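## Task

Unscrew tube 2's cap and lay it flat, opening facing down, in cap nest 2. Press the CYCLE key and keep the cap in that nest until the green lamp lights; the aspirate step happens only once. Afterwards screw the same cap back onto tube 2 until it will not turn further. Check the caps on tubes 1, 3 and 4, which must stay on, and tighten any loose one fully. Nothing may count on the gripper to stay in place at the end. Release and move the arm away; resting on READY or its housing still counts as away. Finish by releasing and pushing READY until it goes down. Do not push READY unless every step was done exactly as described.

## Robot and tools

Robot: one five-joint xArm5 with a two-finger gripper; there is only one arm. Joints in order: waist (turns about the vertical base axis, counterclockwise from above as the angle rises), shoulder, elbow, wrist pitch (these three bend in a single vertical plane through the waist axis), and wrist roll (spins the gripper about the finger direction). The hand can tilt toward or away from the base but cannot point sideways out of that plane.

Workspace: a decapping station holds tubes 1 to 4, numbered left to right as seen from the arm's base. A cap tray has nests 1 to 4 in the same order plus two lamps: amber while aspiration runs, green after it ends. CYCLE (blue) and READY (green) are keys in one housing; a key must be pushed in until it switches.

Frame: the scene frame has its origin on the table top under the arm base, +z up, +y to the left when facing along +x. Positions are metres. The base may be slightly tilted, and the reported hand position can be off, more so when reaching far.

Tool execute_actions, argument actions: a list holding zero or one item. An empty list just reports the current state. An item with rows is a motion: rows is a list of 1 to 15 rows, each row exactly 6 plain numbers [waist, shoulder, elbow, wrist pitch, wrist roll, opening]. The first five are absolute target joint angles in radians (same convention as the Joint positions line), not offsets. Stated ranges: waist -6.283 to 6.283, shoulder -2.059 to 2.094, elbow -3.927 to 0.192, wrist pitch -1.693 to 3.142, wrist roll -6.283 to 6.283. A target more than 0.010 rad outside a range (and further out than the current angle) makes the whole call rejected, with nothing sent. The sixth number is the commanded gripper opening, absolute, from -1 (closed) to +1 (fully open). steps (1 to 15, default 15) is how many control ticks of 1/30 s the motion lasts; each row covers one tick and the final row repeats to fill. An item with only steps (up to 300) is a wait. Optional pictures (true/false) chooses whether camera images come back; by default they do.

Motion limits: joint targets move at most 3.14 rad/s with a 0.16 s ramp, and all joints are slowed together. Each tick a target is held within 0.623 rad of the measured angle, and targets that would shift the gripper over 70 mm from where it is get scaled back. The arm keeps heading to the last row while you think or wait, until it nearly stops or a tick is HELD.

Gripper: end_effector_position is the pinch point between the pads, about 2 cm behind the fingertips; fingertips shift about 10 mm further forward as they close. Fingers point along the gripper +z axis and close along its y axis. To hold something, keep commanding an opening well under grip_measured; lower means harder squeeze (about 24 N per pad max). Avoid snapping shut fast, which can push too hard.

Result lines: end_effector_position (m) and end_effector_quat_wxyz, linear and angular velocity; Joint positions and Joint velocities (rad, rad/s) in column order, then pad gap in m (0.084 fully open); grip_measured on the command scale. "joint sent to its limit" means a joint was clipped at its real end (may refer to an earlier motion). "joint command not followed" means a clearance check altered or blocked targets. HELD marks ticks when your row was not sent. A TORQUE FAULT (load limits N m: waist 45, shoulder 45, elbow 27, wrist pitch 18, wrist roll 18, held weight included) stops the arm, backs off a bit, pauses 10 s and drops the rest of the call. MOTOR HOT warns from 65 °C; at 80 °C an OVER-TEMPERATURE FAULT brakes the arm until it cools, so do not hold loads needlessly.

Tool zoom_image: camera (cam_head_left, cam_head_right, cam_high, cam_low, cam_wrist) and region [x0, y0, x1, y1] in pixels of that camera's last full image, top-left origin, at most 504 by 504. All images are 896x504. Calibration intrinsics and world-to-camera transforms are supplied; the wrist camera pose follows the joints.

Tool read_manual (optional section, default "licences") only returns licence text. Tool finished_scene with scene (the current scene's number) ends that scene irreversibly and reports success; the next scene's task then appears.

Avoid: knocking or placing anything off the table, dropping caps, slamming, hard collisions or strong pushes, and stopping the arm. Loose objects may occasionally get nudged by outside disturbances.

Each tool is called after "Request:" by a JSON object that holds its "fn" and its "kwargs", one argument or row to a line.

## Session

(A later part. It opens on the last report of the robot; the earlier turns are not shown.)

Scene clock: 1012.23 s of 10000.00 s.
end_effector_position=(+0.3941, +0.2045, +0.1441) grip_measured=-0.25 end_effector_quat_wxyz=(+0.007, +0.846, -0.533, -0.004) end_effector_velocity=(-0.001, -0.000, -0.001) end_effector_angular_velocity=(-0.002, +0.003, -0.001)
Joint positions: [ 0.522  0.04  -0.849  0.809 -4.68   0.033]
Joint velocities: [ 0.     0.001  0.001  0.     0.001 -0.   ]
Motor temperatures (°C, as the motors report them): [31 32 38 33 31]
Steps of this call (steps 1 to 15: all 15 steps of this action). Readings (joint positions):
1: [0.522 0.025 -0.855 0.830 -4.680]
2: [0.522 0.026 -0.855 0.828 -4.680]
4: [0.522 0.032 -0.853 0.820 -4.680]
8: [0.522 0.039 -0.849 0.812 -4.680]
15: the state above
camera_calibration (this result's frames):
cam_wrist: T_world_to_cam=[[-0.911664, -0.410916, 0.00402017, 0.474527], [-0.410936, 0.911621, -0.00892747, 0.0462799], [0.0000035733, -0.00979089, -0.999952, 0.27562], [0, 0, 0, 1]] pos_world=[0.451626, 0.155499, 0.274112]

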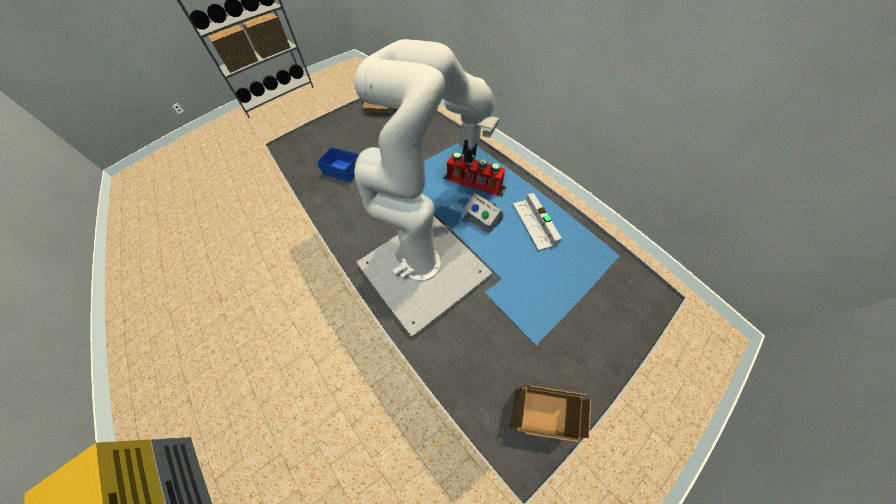

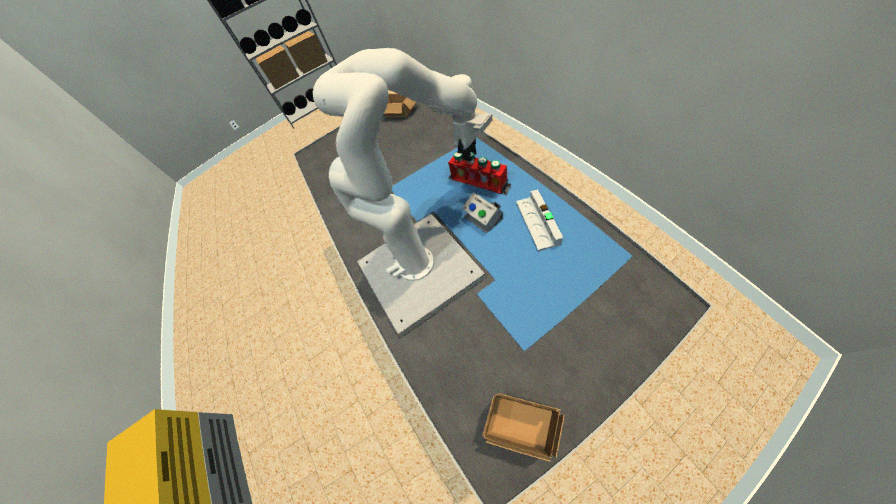

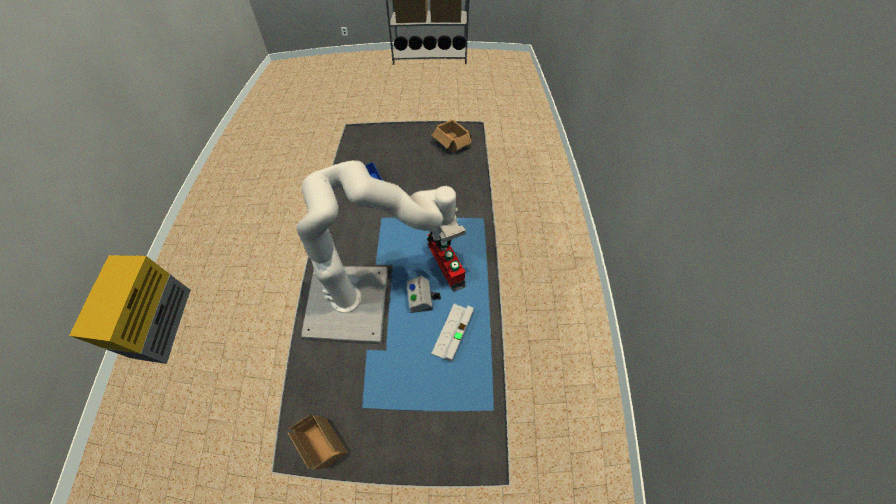

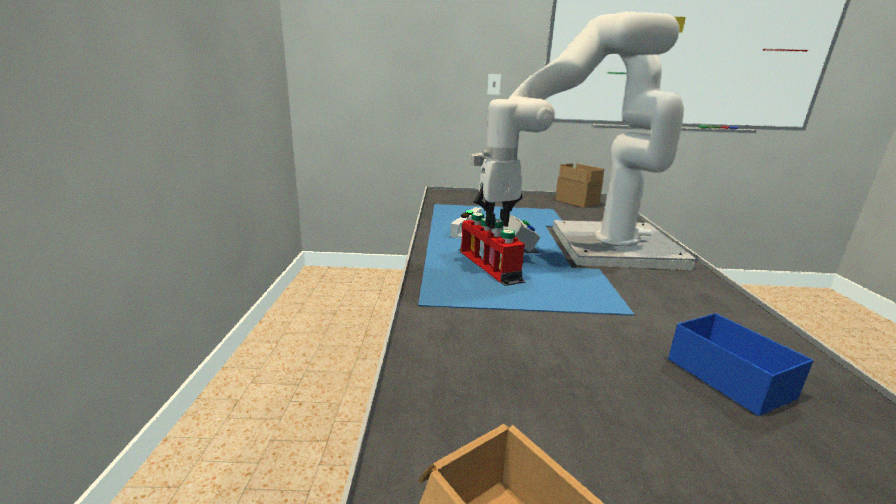

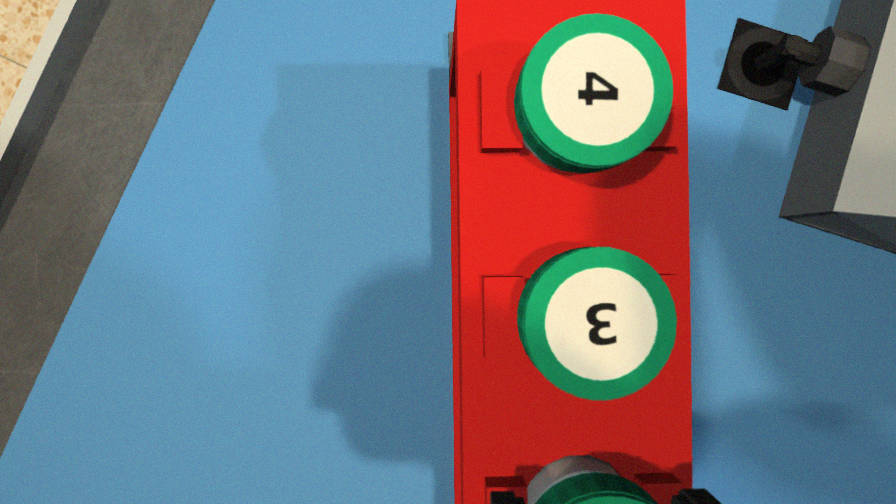

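Request:
{"fn": "execute_actions", "kwargs": {
  "actions": [
    {"rows":[[0.522,0.043,-0.848,0.805,-3.3,-0.8]]}
  ],
  "pictures": false
}}

Request:
{"fn": "execute_actions", "kwargs": {
  "actions": [
    {"rows":[[0.522,0.0455,-0.847,0.8015,-1.9,-0.8]]}
  ],
  "pictures": false
}}

Request:
{"fn": "execute_actions", "kwargs": {
  "actions": [
    {"rows":[[0.522,0.048,-0.846,0.798,-0.5,-0.8]]}
  ],
  "pictures": false
}}

Request:
{"fn": "execute_actions", "kwargs": {
  "actions": [
    {"rows":[[0.522,0.0505,-0.845,0.7945,0.9,-0.8]]}
  ],
  "pictures": false
}}

Request:
{"fn": "execute_actions", "kwargs": {
  "actions": [
    {"rows":[[0.522,0.053,-0.844,0.791,2.3,-0.8]]}
  ],
  "pictures": false
}}

Request:
{"fn": "execute_actions", "kwargs": {
  "actions": [
    {"rows":[[0.522,0.0555,-0.843,0.7875,3.6,-0.8]]}
  ],
  "pictures": false
}}

Request:
{"fn": "execute_actions", "kwargs": {
  "actions": [
    {"rows":[[0.522,0.058,-0.842,0.784,4.69,-0.8]]}
  ],
  "pictures": false
}}

Request:
{"fn": "execute_actions", "kwargs": {
  "actions": [
    {"rows":[[0.522,0.058,-0.842,0.784,4.69,-0.8]]}
  ]
}}

Request:
{"fn": "zoom_image", "kwargs": {
  "camera": "cam_low",
  "region": [460, 190, 540, 245]
}}

Scene clock: 1020.83 s of 10000.00 s.
end_effector_position=(+0.3942, +0.2046, +0.1428) grip_measured=-0.25 end_effector_quat_wxyz=(-0.008, -0.510, +0.860, +0.001) end_effector_velocity=(-0.011, -0.010, -0.018) end_effector_angular_velocity=(-0.057, +0.023, -2.601)
Joint positions: [ 0.522  0.043 -0.848  0.805 -3.733  0.033]
Joint velocities: [-0.009  0.02   0.026  0.     2.592 -0.   ]
Motor temperatures (°C, as the motors report them): [31 31 38 33 31]
Steps of this call (steps 1 to 15: the robot went on to your last target; steps 16 to 243: nothing new was sent; steps 244 to 258: all 15 steps of this action). Readings (joint positions):
244: [0.522 0.040 -0.849 0.809 -4.680]
245: [0.522 0.040 -0.849 0.809 -4.676]
247: [0.522 0.040 -0.849 0.809 -4.633]
251: [0.522 0.041 -0.849 0.807 -4.356]
258: the state above

Scene clock: 1021.33 s of 10000.00 s.
end_effector_position=(+0.3945, +0.2039, +0.1414) grip_measured=-0.25 end_effector_quat_wxyz=(-0.007, +0.116, +0.993, -0.004) end_effector_velocity=(-0.001, -0.003, -0.002) end_effector_angular_velocity=(-0.040, -0.013, -2.618)
Joint positions: [ 0.52   0.045 -0.847  0.802 -2.432  0.033]
Joint velocities: [-0.005  0.002  0.003  0.002  2.614 -0.   ]
Motor temperatures (°C, as the motors report them): [31 31 38 33 31]
Steps of this call (steps 1 to 15: all 15 steps of this action). Readings (joint positions):
1: [0.522 0.043 -0.848 0.805 -3.647]
2: [0.522 0.044 -0.848 0.805 -3.564]
4: [0.522 0.044 -0.848 0.804 -3.395]
8: [0.522 0.045 -0.847 0.803 -3.046]
15: the state above

Scene clock: 1021.83 s of 10000.00 s.
end_effector_position=(+0.3936, +0.2043, +0.1397) grip_measured=-0.25 end_effector_quat_wxyz=(-0.003, +0.697, +0.717, -0.008) end_effector_velocity=(+0.001, +0.001, +0.001) end_effector_angular_velocity=(-0.041, -0.023, -2.612)
Joint positions: [ 0.522  0.048 -0.845  0.799 -1.119  0.033]
Joint velocities: [ 0.002  0.    -0.002 -0.001  2.614  0.   ]
Motor temperatures (°C, as the motors report them): [31 31 38 33 31]
Steps of this call (steps 1 to 15: all 15 steps of this action). Readings (joint positions):
1: [0.520 0.045 -0.847 0.802 -2.345]
2: [0.520 0.046 -0.847 0.802 -2.257]
4: [0.520 0.046 -0.846 0.802 -2.082]
8: [0.521 0.047 -0.845 0.800 -1.732]
15: the state above

Scene clock: 1022.33 s of 10000.00 s.
end_effector_position=(+0.3941, +0.2043, +0.1389) grip_measured=-0.25 end_effector_quat_wxyz=(+0.003, +0.990, +0.141, -0.008) end_effector_velocity=(+0.000, -0.001, -0.000) end_effector_angular_velocity=(-0.039, -0.019, -2.614)
Joint positions: [ 0.522  0.05  -0.845  0.795  0.195  0.033]
Joint velocities: [-0.002  0.    -0.    -0.     2.612  0.   ]
Motor temperatures (°C, as the motors report them): [31 31 38 33 31]
Steps of this call (steps 1 to 15: all 15 steps of this action). Readings (joint positions):
1: [0.522 0.048 -0.845 0.799 -1.031]
2: [0.522 0.048 -0.845 0.799 -0.944]
4: [0.522 0.048 -0.845 0.798 -0.769]
8: [0.522 0.050 -0.845 0.796 -0.418]
15: the state above

Scene clock: 1022.83 s of 10000.00 s.
end_effector_position=(+0.3939, +0.2046, +0.1373) grip_measured=-0.25 end_effector_quat_wxyz=(+0.007, +0.870, -0.492, -0.005) end_effector_velocity=(+0.000, +0.003, +0.001) end_effector_angular_velocity=(-0.038, -0.024, -2.609)
Joint positions: [ 0.522  0.053 -0.843  0.791  1.508  0.033]
Joint velocities: [ 0.005 -0.001 -0.001 -0.003  2.614 -0.   ]
Motor temperatures (°C, as the motors report them): [31 31 38 33 31]
Steps of this call (steps 1 to 15: all 15 steps of this action). Readings (joint positions):
1: [0.522 0.050 -0.845 0.795 0.282]
2: [0.522 0.050 -0.845 0.795 0.370]
4: [0.522 0.050 -0.845 0.795 0.545]
8: [0.522 0.052 -0.844 0.793 0.895]
15: the state above

Scene clock: 1023.33 s of 10000.00 s.
end_effector_position=(+0.3944, +0.2047, +0.1366) grip_measured=-0.25 end_effector_quat_wxyz=(-0.008, -0.389, +0.921, -0.000) end_effector_velocity=(-0.001, +0.001, -0.000) end_effector_angular_velocity=(-0.037, -0.017, -2.610)
Joint positions: [ 0.522  0.056 -0.843  0.787  2.822  0.033]
Joint velocities: [ 0.003 -0.001  0.002 -0.001  2.613  0.   ]
Motor temperatures (°C, as the motors report them): [31 31 38 33 31]
Steps of this call (steps 1 to 15: all 15 steps of this action). Readings (joint positions):
1: [0.523 0.053 -0.843 0.791 1.596]
2: [0.522 0.053 -0.843 0.791 1.683]
4: [0.522 0.054 -0.843 0.791 1.859]
8: [0.523 0.055 -0.843 0.789 2.209]
15: the state above

Scene clock: 1023.83 s of 10000.00 s.
end_effector_position=(+0.3945, +0.2042, +0.1357) grip_measured=-0.25 end_effector_quat_wxyz=(-0.006, +0.255, +0.967, -0.005) end_effector_velocity=(-0.001, -0.001, -0.003) end_effector_angular_velocity=(-0.039, -0.014, -2.615)
Joint positions: [ 0.521  0.057 -0.842  0.785  4.136  0.033]
Joint velocities: [-0.002  0.005  0.004 -0.004  2.613  0.   ]
Motor temperatures (°C, as the motors report them): [31 31 38 33 31]
Steps of this call (steps 1 to 15: all 15 steps of this action). Readings (joint positions):
1: [0.522 0.056 -0.843 0.787 2.910]
2: [0.522 0.056 -0.843 0.787 2.997]
4: [0.522 0.056 -0.843 0.787 3.172]
8: [0.522 0.057 -0.843 0.786 3.523]
15: the state above

Scene clock: 1024.33 s of 10000.00 s.
end_effector_position=(+0.3942, +0.2045, +0.1351) grip_measured=-0.25 end_effector_quat_wxyz=(-0.005, +0.508, +0.861, -0.007) end_effector_velocity=(-0.001, +0.002, -0.001) end_effector_angular_velocity=(-0.000, -0.000, -0.028)
Joint positions: [ 0.522  0.058 -0.842  0.784  4.687  0.033]
Joint velocities: [ 0.005  0.003  0.    -0.003  0.033  0.   ]
Motor temperatures (°C, as the motors report them): [31 31 39 33 31]
Steps of this call (steps 1 to 15: all 15 steps of this action). Readings (joint positions):
1: [0.521 0.057 -0.842 0.785 4.223]
2: [0.521 0.057 -0.842 0.785 4.310]
4: [0.521 0.057 -0.842 0.785 4.467]
8: [0.522 0.058 -0.842 0.785 4.643]
15: the state above
camera_calibration (this result's frames):
cam_wrist: T_world_to_cam=[[0.88606, 0.462715, -0.028156, -0.408282], [0.462655, -0.886492, -0.00899901, 0.0695367], [-0.0291241, -0.00505288, -0.999563, 0.277016], [0, 0, 0, 1]] pos_world=[0.337659, 0.251962, 0.266025]

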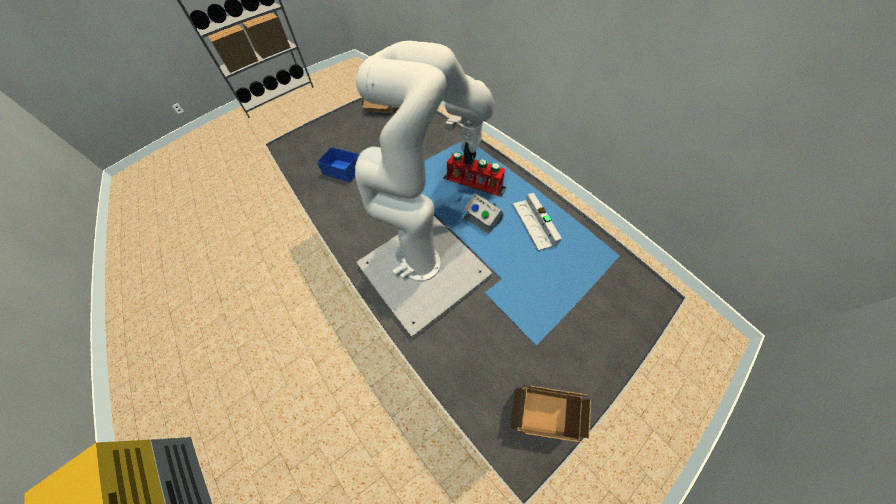

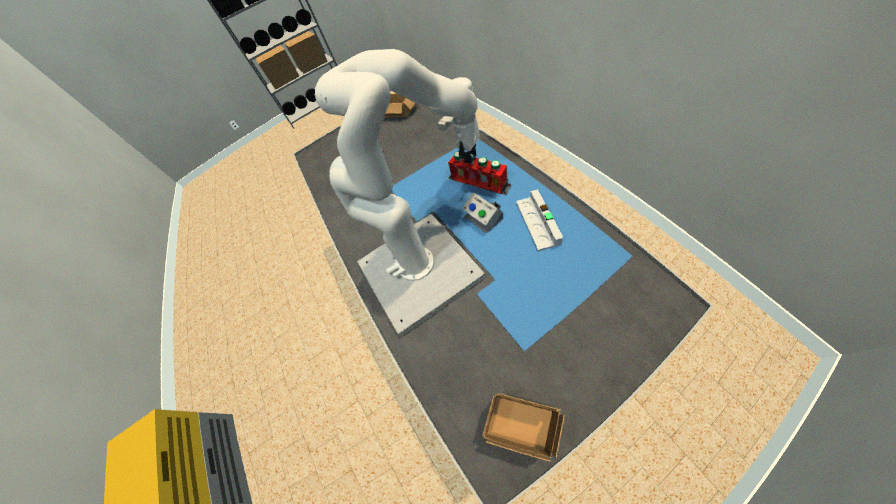

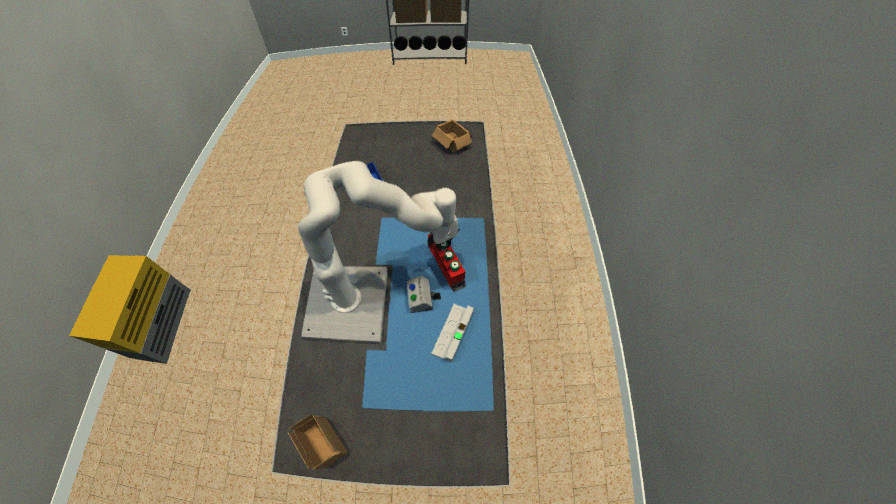

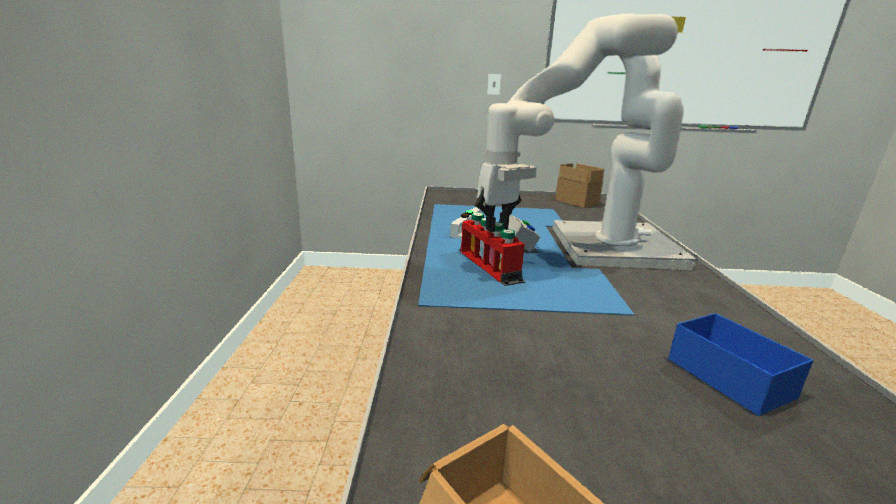

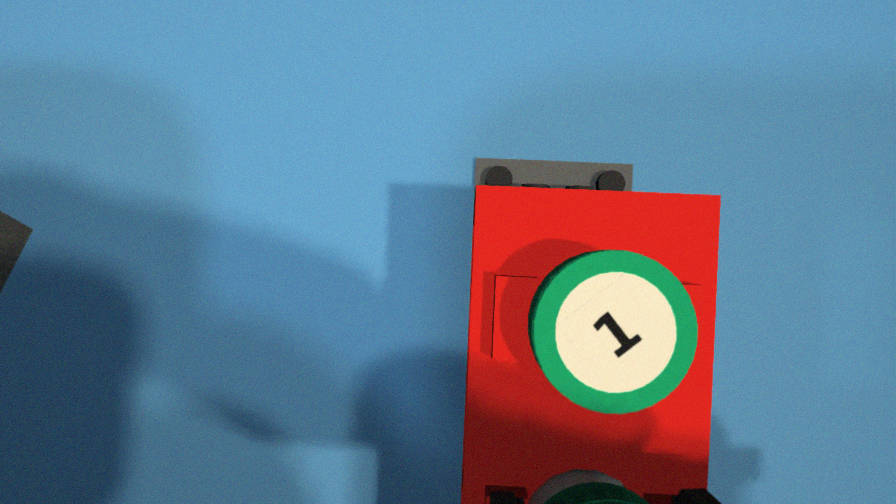

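Region (460, 190, 540, 245) of cam_low's 896x504 image, scaled by 6.300, with more detail than that image has; it fills the top 346 rows of this view, and the rest is white.

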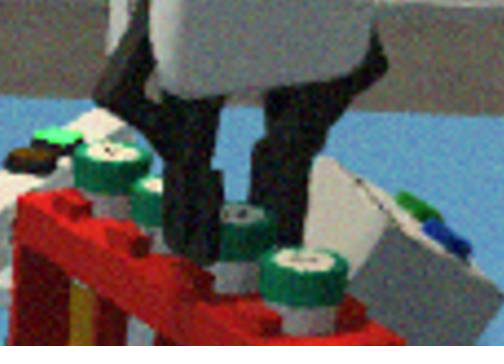

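Request:
{"fn": "execute_actions", "kwargs": {
  "actions": [
    {"rows":[[0.522,0.057,-0.842,0.785,4.69,-0.4],[0.522,0.057,-0.842,0.785,4.69,-0.25],[0.522,0.057,-0.842,0.785,4.69,-0.1],[0.522,0.057,-0.842,0.785,4.69,0.1],[0.522,0.057,-0.842,0.785,4.69,0.3],[0.522,0.057,-0.842,0.785,4.69,0.3],[0.522,0.057,-0.842,0.785,4.69,0.3],[0.522,-0.01,-0.868,0.878,4.69,0.3]]}
  ],
  "pictures": false
}}

Request:
{"fn": "execute_actions", "kwargs": {
  "actions": [
    {"rows":[[0.522,-0.01,-0.868,0.878,4.69,0.3],[0.522,-0.01,-0.868,0.878,4.69,0.3],[0.522,-0.01,-0.868,0.878,4.69,0.3],[0.522,-0.01,-0.868,0.878,4.69,0.3],[0.522,-0.01,-0.868,0.878,3.0,0.3]]}
  ],
  "pictures": false
}}

Request:
{"fn": "execute_actions", "kwargs": {
  "actions": [
    {"rows":[[0.522,-0.01,-0.868,0.878,1.58,0.3]]}
  ],
  "pictures": false
}}

Request:
{"fn": "execute_actions", "kwargs": {
  "actions": [
    {"rows":[[0.522,-0.01,-0.868,0.878,1.58,0.3]]}
  ]
}}

Scene clock: 1032.17 s of 10000.00 s.
end_effector_position=(+0.3949, +0.2053, +0.1666) grip_measured=+0.29 end_effector_quat_wxyz=(-0.002, +0.509, +0.861, -0.003) end_effector_velocity=(-0.014, -0.010, +0.045) end_effector_angular_velocity=(-0.016, +0.030, -0.006)
Joint positions: [ 0.523 -0.004 -0.869  0.863  4.69   0.056]
Joint velocities: [-0.005 -0.108 -0.027  0.169  0.001  0.   ]
Motor temperatures (°C, as the motors report them): [31 31 39 34 31]
Steps of this call (steps 1 to 15: the robot went on to your last target; steps 16 to 220: nothing new was sent; steps 221 to 235: all 15 steps of this action). Readings (joint positions):
221: [0.522 0.058 -0.842 0.784 4.690]
222: [0.522 0.058 -0.842 0.784 4.690]
224: [0.522 0.058 -0.842 0.784 4.690]
228: [0.525 0.056 -0.848 0.779 4.690]
235: the state above

Scene clock: 1032.67 s of 10000.00 s.
end_effector_position=(+0.3922, +0.2035, +0.1680) grip_measured=+0.29 end_effector_quat_wxyz=(-0.006, +0.235, +0.972, -0.005) end_effector_velocity=(+0.001, -0.000, +0.001) end_effector_angular_velocity=(+0.039, +0.017, +2.655)
Joint positions: [ 0.522 -0.01  -0.868  0.878  4.094  0.056]
Joint velocities: [-0.001 -0.001 -0.001 -0.    -2.657  0.   ]
Motor temperatures (°C, as the motors report them): [31 31 39 34 31]
Steps of this call (steps 1 to 15: all 15 steps of this action). Readings (joint positions):
1: [0.523 -0.006 -0.869 0.868 4.690]
2: [0.523 -0.007 -0.868 0.871 4.690]
4: [0.522 -0.008 -0.867 0.875 4.690]
8: [0.522 -0.009 -0.868 0.877 4.643]
15: the state above

Scene clock: 1033.17 s of 10000.00 s.
end_effector_position=(+0.3922, +0.2035, +0.1681) grip_measured=+0.29 end_effector_quat_wxyz=(-0.008, -0.408, +0.913, -0.000) end_effector_velocity=(-0.001, +0.000, -0.000) end_effector_angular_velocity=(+0.036, +0.020, +2.614)
Joint positions: [ 0.522 -0.01  -0.868  0.878  2.78   0.056]
Joint velocities: [ 0.001  0.001 -0.     0.002 -2.614  0.   ]
Motor temperatures (°C, as the motors report them): [31 31 39 34 31]
Steps of this call (steps 1 to 15: all 15 steps of this action). Readings (joint positions):
1: [0.522 -0.010 -0.868 0.878 4.006]
2: [0.522 -0.010 -0.868 0.878 3.918]
4: [0.522 -0.010 -0.868 0.878 3.743]
8: [0.522 -0.010 -0.868 0.878 3.393]
15: the state above

Scene clock: 1033.67 s of 10000.00 s.
end_effector_position=(+0.3922, +0.2035, +0.1681) grip_measured=+0.29 end_effector_quat_wxyz=(+0.007, +0.838, -0.546, -0.004) end_effector_velocity=(-0.000, -0.000, -0.001) end_effector_angular_velocity=(+0.009, +0.005, +0.679)
Joint positions: [ 0.522 -0.01  -0.868  0.878  1.635  0.056]
Joint velocities: [-0.     0.001  0.    -0.001 -0.679 -0.   ]
Motor temperatures (°C, as the motors report them): [31 31 39 34 31]
Steps of this call (steps 1 to 15: all 15 steps of this action). Readings (joint positions):
1: [0.522 -0.010 -0.868 0.878 2.692]
2: [0.522 -0.010 -0.868 0.878 2.604]
4: [0.522 -0.010 -0.868 0.878 2.429]
8: [0.522 -0.010 -0.868 0.878 2.079]
15: the state above
camera_calibration (this result's frames):
cam_wrist: T_world_to_cam=[[-0.92409, -0.382152, 0.00418308, 0.471292], [-0.382175, 0.924042, -0.00943174, 0.0328912], [-0.000260981, -0.0103144, -0.999947, 0.299819], [0, 0, 0, 1]] pos_world=[0.448165, 0.152805, 0.298142]

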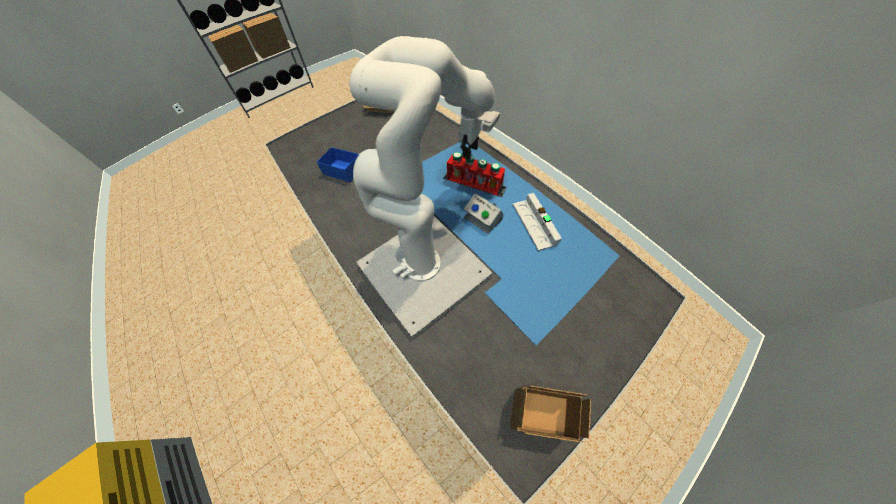

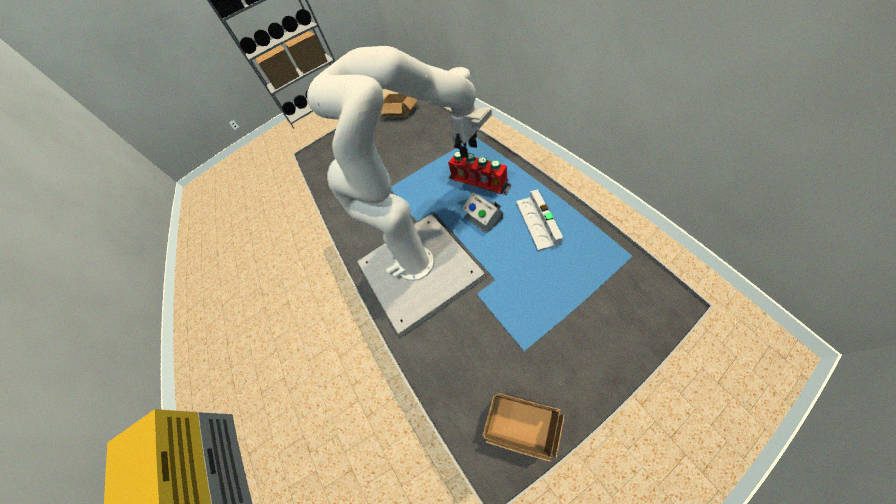

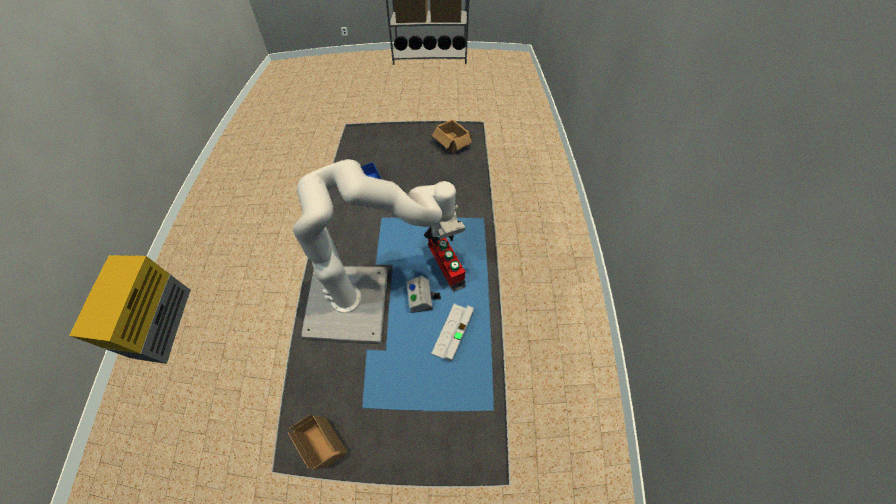

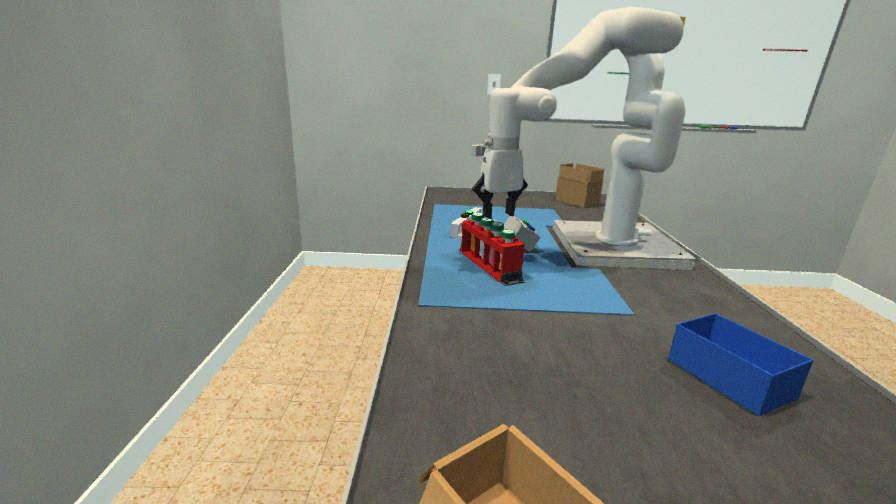

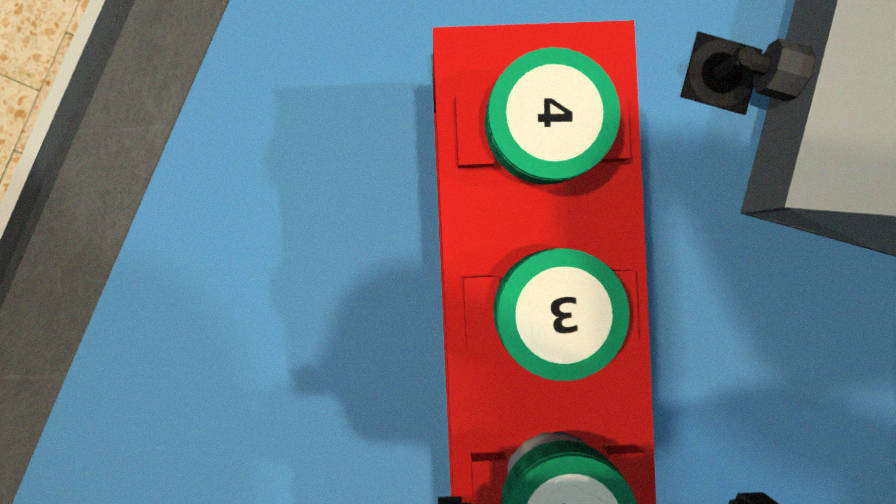

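Request:
{"fn": "execute_actions", "kwargs": {
  "actions": [
    {"rows":[[0.522,0.04,-0.849,0.809,1.58,0.3],[0.522,0.04,-0.849,0.809,1.58,0.3],[0.522,0.04,-0.849,0.809,1.58,0.3],[0.522,0.057,-0.842,0.785,1.58,0.3],[0.522,0.057,-0.842,0.785,1.58,0.3],[0.522,0.057,-0.842,0.785,1.58,0.3],[0.522,0.057,-0.842,0.785,1.58,0.1],[0.522,0.057,-0.842,0.785,1.58,-0.1],[0.522,0.057,-0.842,0.785,1.58,-0.25],[0.522,0.057,-0.842,0.785,1.58,-0.4],[0.522,0.057,-0.842,0.785,1.58,-0.6],[0.522,0.057,-0.842,0.785,1.58,-0.8]],"steps":15}
  ],
  "pictures": false
}}

Request:
{"fn": "execute_actions", "kwargs": {
  "actions": [
    {"rows":[[0.522,0.058,-0.842,0.784,3.0,-0.8]],"steps":15}
  ],
  "pictures": false
}}

Request:
{"fn": "execute_actions", "kwargs": {
  "actions": [
    {"rows":[[0.522,0.060,-0.841,0.781,4.69,-0.8]],"steps":15}
  ],
  "pictures": false
}}

Request:
{"fn": "execute_actions", "kwargs": {
  "actions": [
    {"rows":[[0.522,0.060,-0.841,0.781,4.69,-0.8]],"steps":10}
  ]
}}

Scene clock: 1048.33 s of 10000.00 s.
end_effector_position=(+0.3938, +0.2043, +0.1366) grip_measured=-0.25 end_effector_quat_wxyz=(+0.007, +0.852, -0.523, -0.005) end_effector_velocity=(+0.001, +0.000, -0.002) end_effector_angular_velocity=(+0.002, -0.004, -0.000)
Joint positions: [ 0.522  0.054 -0.842  0.789  1.58   0.033]
Joint velocities: [ 0.     0.004  0.003 -0.012  0.     0.   ]
Motor temperatures (°C, as the motors report them): [31 31 39 33 31]
Steps of this call (steps 1 to 30: the robot went on to your last target; steps 31 to 425: nothing new was sent; steps 426 to 440: all 15 steps of this action). Readings (joint positions):
426: [0.522 -0.010 -0.868 0.878 1.580]
427: [0.522 -0.008 -0.868 0.875 1.580]
429: [0.522 0.008 -0.863 0.850 1.580]
433: [0.522 0.046 -0.845 0.804 1.580]
440: the state above

Scene clock: 1048.83 s of 10000.00 s.
end_effector_position=(+0.3943, +0.2045, +0.1351) grip_measured=-0.25 end_effector_quat_wxyz=(-0.008, -0.520, +0.854, +0.001) end_effector_velocity=(+0.002, -0.001, +0.001) end_effector_angular_velocity=(-0.037, -0.021, -2.610)
Joint positions: [ 0.522  0.058 -0.842  0.784  2.527  0.033]
Joint velocities: [-0.004 -0.001 -0.001 -0.001  2.606 -0.   ]
Motor temperatures (°C, as the motors report them): [31 31 39 33 31]
Steps of this call (steps 1 to 15: all 15 steps of this action). Readings (joint positions):
1: [0.522 0.054 -0.842 0.789 1.580]
2: [0.522 0.055 -0.842 0.788 1.584]
4: [0.522 0.056 -0.842 0.787 1.627]
8: [0.522 0.057 -0.841 0.786 1.904]
15: the state above

Scene clock: 1049.33 s of 10000.00 s.
end_effector_position=(+0.3949, +0.2041, +0.1345) grip_measured=-0.25 end_effector_quat_wxyz=(-0.006, +0.107, +0.994, -0.004) end_effector_velocity=(-0.001, -0.003, -0.001) end_effector_angular_velocity=(-0.038, -0.013, -2.618)
Joint positions: [ 0.52   0.06  -0.841  0.781  3.834  0.033]
Joint velocities: [-0.005 -0.001  0.003  0.003  2.613  0.   ]
Motor temperatures (°C, as the motors report them): [31 31 39 33 31]
Steps of this call (steps 1 to 15: all 15 steps of this action). Readings (joint positions):
1: [0.522 0.058 -0.842 0.784 2.614]
2: [0.522 0.058 -0.842 0.784 2.699]
4: [0.522 0.059 -0.842 0.783 2.871]
8: [0.521 0.059 -0.842 0.781 3.221]
15: the state above

Scene clock: 1049.67 s of 10000.00 s.
end_effector_position=(+0.3939, +0.2042, +0.1336) grip_measured=-0.25 end_effector_quat_wxyz=(-0.005, +0.473, +0.881, -0.007) end_effector_velocity=(-0.002, +0.002, -0.002) end_effector_angular_velocity=(-0.018, -0.006, -1.066)
Joint positions: [ 0.522  0.061 -0.84   0.781  4.605  0.033]
Joint velocities: [ 0.006  0.003  0.002 -0.002  1.072  0.   ]
Motor temperatures (°C, as the motors report them): [31 31 39 33 31]
Steps of this call (steps 1 to 10: all 10 steps of this action). Readings (joint positions):
1: [0.520 0.060 -0.841 0.781 3.921]
2: [0.520 0.060 -0.841 0.781 4.009]
4: [0.520 0.060 -0.841 0.781 4.184]
8: [0.521 0.060 -0.840 0.781 4.504]
10: the state above
camera_calibration (this result's frames):
cam_wrist: T_world_to_cam=[[0.845074, 0.533862, -0.0290207, -0.406266], [0.533801, -0.845546, -0.0104398, 0.0332136], [-0.0301117, -0.00666885, -0.999524, 0.276292], [0, 0, 0, 1]] pos_world=[0.333915, 0.246816, 0.264718]

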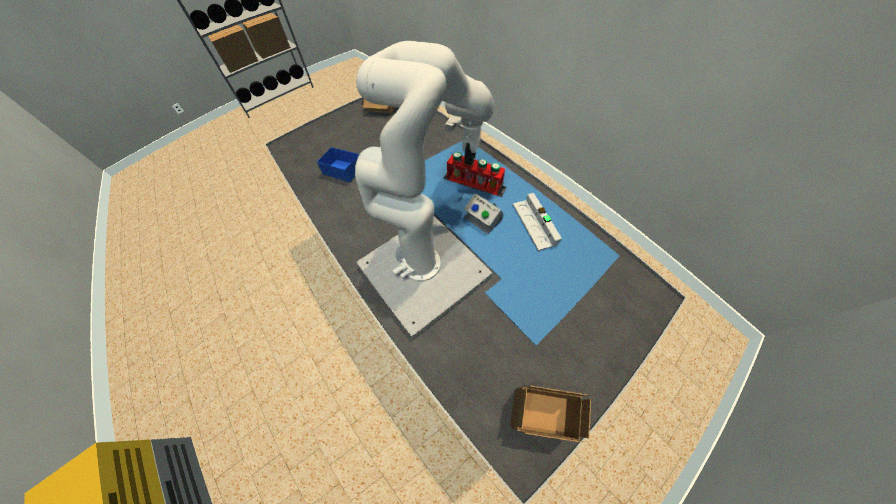

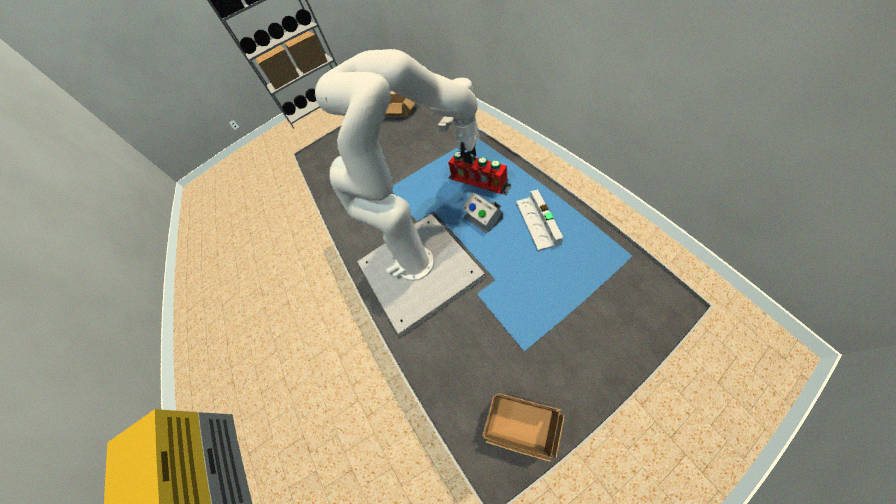

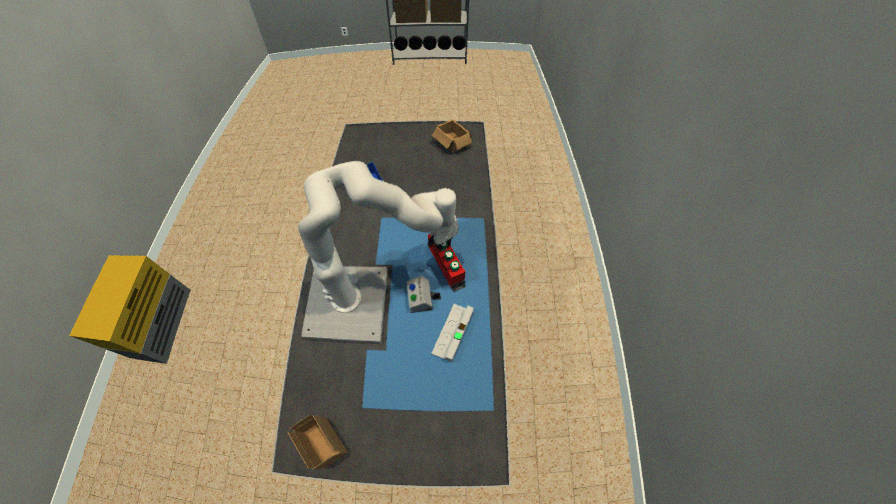

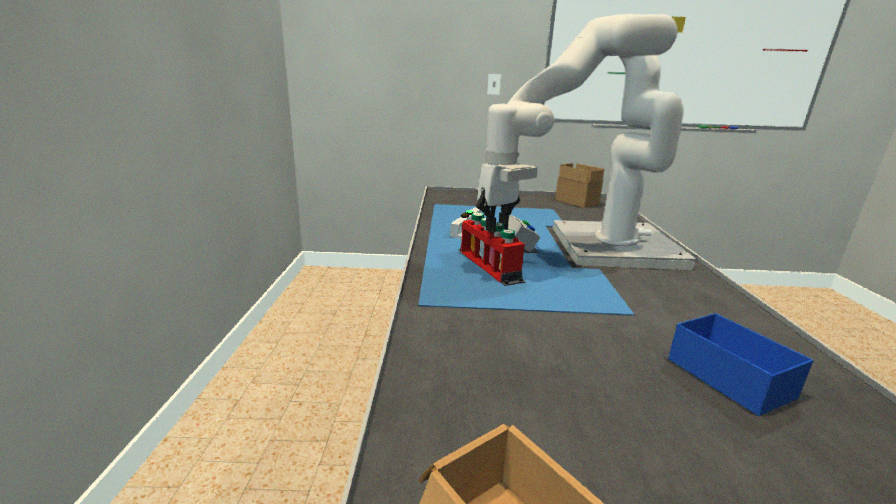

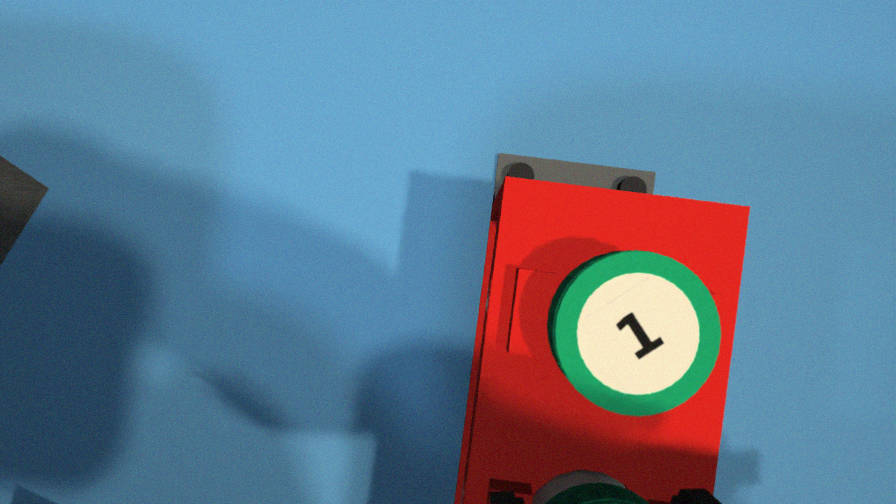

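Request:
{"fn": "execute_actions", "kwargs": {
  "actions": [
    {"rows":[[0.522,0.062,-0.840,0.778,6.2,-0.8]],"steps":15}
  ],
  "pictures": false
}}

Request:
{"fn": "execute_actions", "kwargs": {
  "actions": [
    {"rows":[[0.522,0.063,-0.840,0.777,6.2,-0.8]],"steps":10}
  ],
  "pictures": false
}}

Scene clock: 1052.60 s of 10000.00 s.
end_effector_position=(+0.3947, +0.2052, +0.1339) grip_measured=-0.25 end_effector_quat_wxyz=(-0.001, +0.846, +0.534, -0.007) end_effector_velocity=(+0.003, -0.002, +0.000) end_effector_angular_velocity=(-0.031, -0.020, -2.616)
Joint positions: [ 0.523  0.061 -0.841  0.778  5.637  0.033]
Joint velocities: [-0.006  0.002 -0.002 -0.005  2.61   0.   ]
Motor temperatures (°C, as the motors report them): [31 31 39 34 31]
Steps of this call (steps 1 to 30: the robot went on to your last target; steps 31 to 73: nothing new was sent; steps 74 to 88: all 15 steps of this action). Readings (joint positions):
74: [0.522 0.060 -0.841 0.781 4.690]
75: [0.522 0.060 -0.841 0.781 4.694]
77: [0.522 0.060 -0.841 0.781 4.737]
81: [0.522 0.060 -0.841 0.780 5.014]
88: the state above

Scene clock: 1052.93 s of 10000.00 s.
end_effector_position=(+0.3952, +0.2049, +0.1336) grip_measured=-0.25 end_effector_quat_wxyz=(+0.001, +0.958, +0.287, -0.007) end_effector_velocity=(-0.000, -0.000, +0.000) end_effector_angular_velocity=(-0.003, -0.002, -0.261)
Joint positions: [ 0.522  0.062 -0.841  0.776  6.178  0.033]
Joint velocities: [-0.    -0.001  0.001 -0.001  0.26   0.   ]
Motor temperatures (°C, as the motors report them): [31 31 39 34 31]
Steps of this call (steps 1 to 10: all 10 steps of this action). Readings (joint positions):
1: [0.523 0.061 -0.841 0.778 5.725]
2: [0.523 0.062 -0.841 0.777 5.811]
4: [0.522 0.062 -0.841 0.777 5.970]
8: [0.522 0.062 -0.841 0.776 6.151]
10: the state above

Request:
{"fn": "execute_actions", "kwargs": {
  "actions": [
    {"rows":[[0.522,0.063,-0.840,0.777,6.2,-0.4],[0.522,0.063,-0.840,0.777,6.2,-0.2],[0.522,0.063,-0.840,0.777,6.2,-0.08],[0.522,0.063,-0.840,0.777,6.2,-0.08],[0.522,0.063,-0.840,0.777,6.2,-0.08],[0.522,0.063,-0.840,0.777,4.69,-0.08]],"steps":15}
  ],
  "pictures": false
}}

Request:
{"fn": "execute_actions", "kwargs": {
  "actions": [
    {"rows":[[0.522,0.063,-0.840,0.777,4.69,-0.08]],"steps":12}
  ],
  "pictures": false
}}

Request:
{"fn": "execute_actions", "kwargs": {
  "actions": [
    {"rows":[[0.522,0.063,-0.840,0.777,4.69,0.3],[0.522,0.063,-0.840,0.777,4.69,0.3],[0.522,0.063,-0.840,0.777,4.69,0.3],[0.522,0.04,-0.849,0.809,4.69,0.3],[0.522,-0.01,-0.868,0.878,4.69,0.3]],"steps":15}
  ]
}}

Scene clock: 1057.63 s of 10000.00 s.
end_effector_position=(+0.3938, +0.2048, +0.1323) grip_measured=-0.09 end_effector_quat_wxyz=(-0.001, +0.861, +0.509, -0.009) end_effector_velocity=(+0.002, -0.000, +0.002) end_effector_angular_velocity=(+0.044, +0.016, +2.690)
Joint positions: [ 0.523  0.064 -0.839  0.777  5.694  0.04 ]
Joint velocities: [-0.002 -0.003 -0.003  0.    -2.693  0.   ]
Motor temperatures (°C, as the motors report them): [31 31 39 33 31]
Steps of this call (steps 1 to 30: the robot went on to your last target; steps 31 to 126: nothing new was sent; steps 127 to 141: all 15 steps of this action). Readings (joint positions):
127: [0.522 0.063 -0.840 0.777 6.200]
128: [0.522 0.063 -0.840 0.777 6.200]
130: [0.522 0.063 -0.840 0.777 6.200]
134: [0.524 0.066 -0.837 0.777 6.182]
141: the state above

Scene clock: 1058.03 s of 10000.00 s.
end_effector_position=(+0.3944, +0.2046, +0.1328) grip_measured=-0.09 end_effector_quat_wxyz=(-0.004, +0.541, +0.841, -0.007) end_effector_velocity=(-0.000, -0.000, -0.000) end_effector_angular_velocity=(+0.013, +0.007, +0.926)
Joint positions: [ 0.522  0.063 -0.84   0.777  4.764  0.04 ]
Joint velocities: [-0.    -0.     0.001  0.    -0.926 -0.   ]
Motor temperatures (°C, as the motors report them): [31 31 39 33 31]
Steps of this call (steps 1 to 12: all 12 steps of this action). Readings (joint positions):
1: [0.523 0.064 -0.839 0.777 5.604]
2: [0.523 0.063 -0.840 0.777 5.516]
4: [0.523 0.063 -0.840 0.777 5.340]
8: [0.522 0.063 -0.840 0.777 4.996]
12: the state above

Scene clock: 1058.53 s of 10000.00 s.
end_effector_position=(+0.3925, +0.2036, +0.1671) grip_measured=+0.29 end_effector_quat_wxyz=(-0.004, +0.510, +0.860, -0.006) end_effector_velocity=(-0.012, -0.006, -0.001) end_effector_angular_velocity=(-0.019, +0.038, +0.004)
Joint positions: [ 0.522 -0.008 -0.867  0.874  4.69   0.056]
Joint velocities: [ 0.    -0.012  0.006  0.048 -0.003  0.   ]
Motor temperatures (°C, as the motors report them): [31 31 39 33 31]
Steps of this call (steps 1 to 15: all 15 steps of this action). Readings (joint positions):
1: [0.522 0.063 -0.840 0.777 4.739]
2: [0.522 0.063 -0.840 0.777 4.722]
4: [0.522 0.063 -0.840 0.777 4.704]
8: [0.522 0.032 -0.851 0.824 4.693]
15: the state above
camera_calibration (this result's frames):
cam_wrist: T_world_to_cam=[[0.887629, 0.45978, -0.0267724, -0.405728], [0.459714, -0.888022, -0.00894515, 0.0712949], [-0.0278873, -0.00436769, -0.999602, 0.308387], [0, 0, 0, 1]] pos_world=[0.335961, 0.251204, 0.29804]

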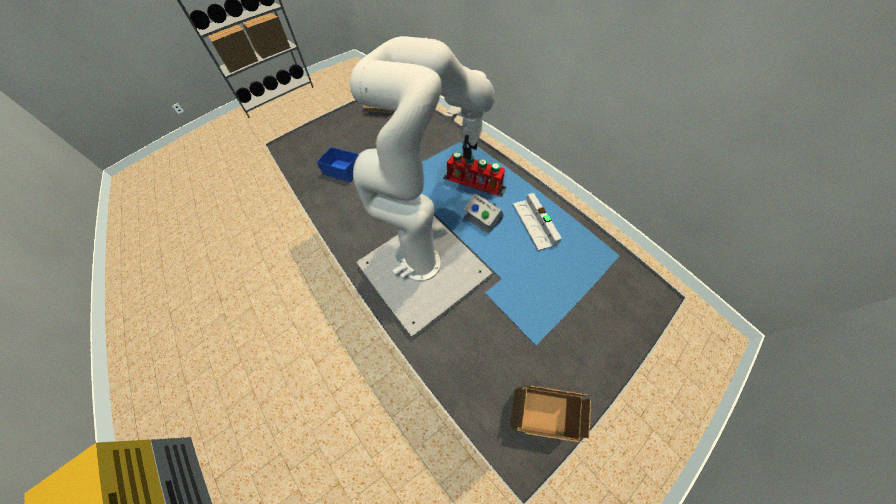

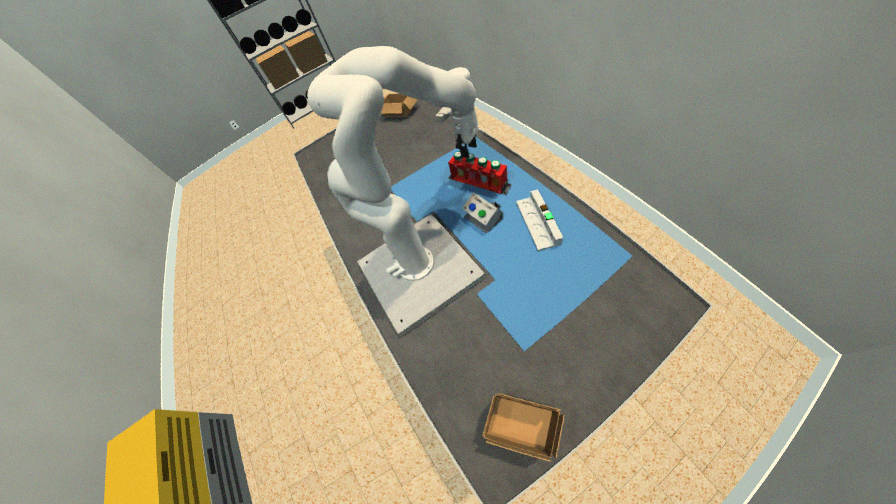

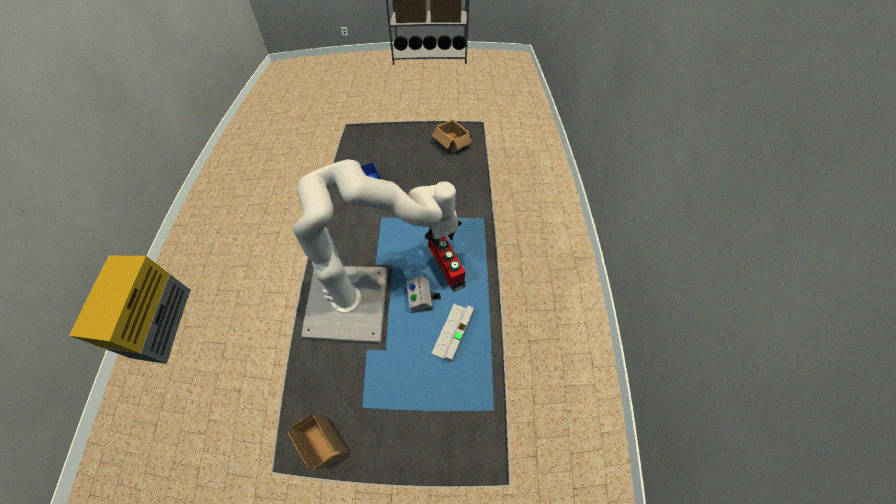

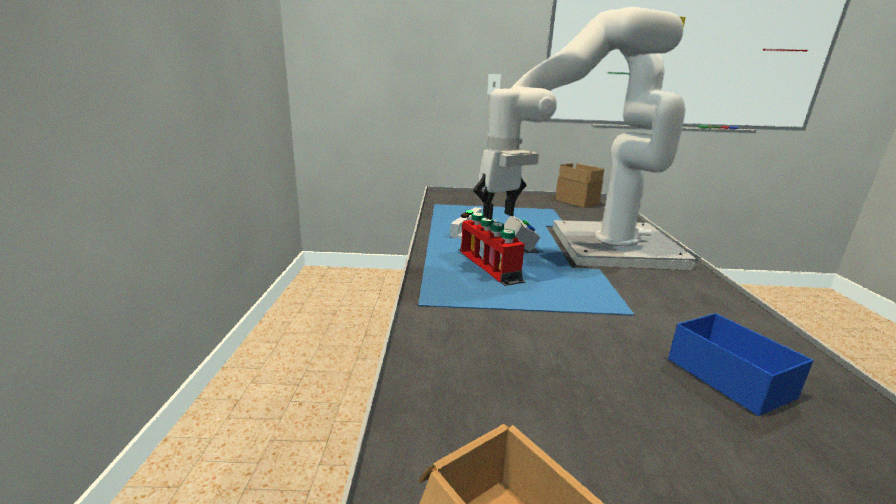

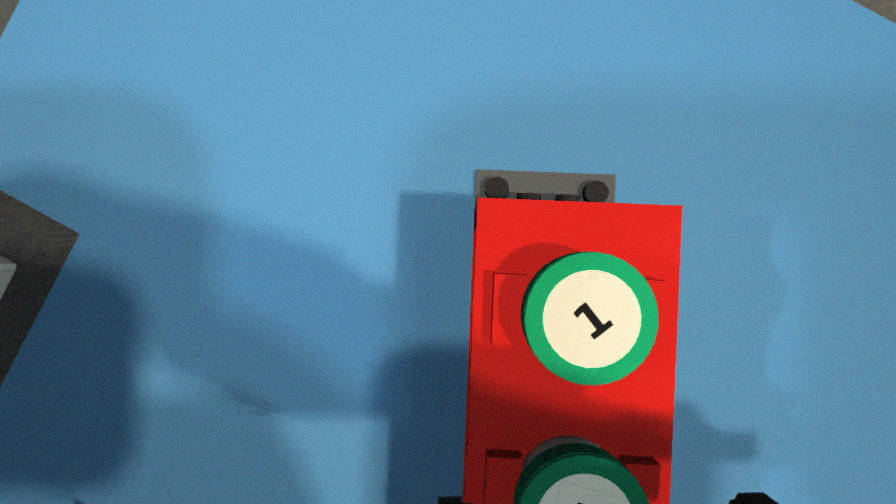

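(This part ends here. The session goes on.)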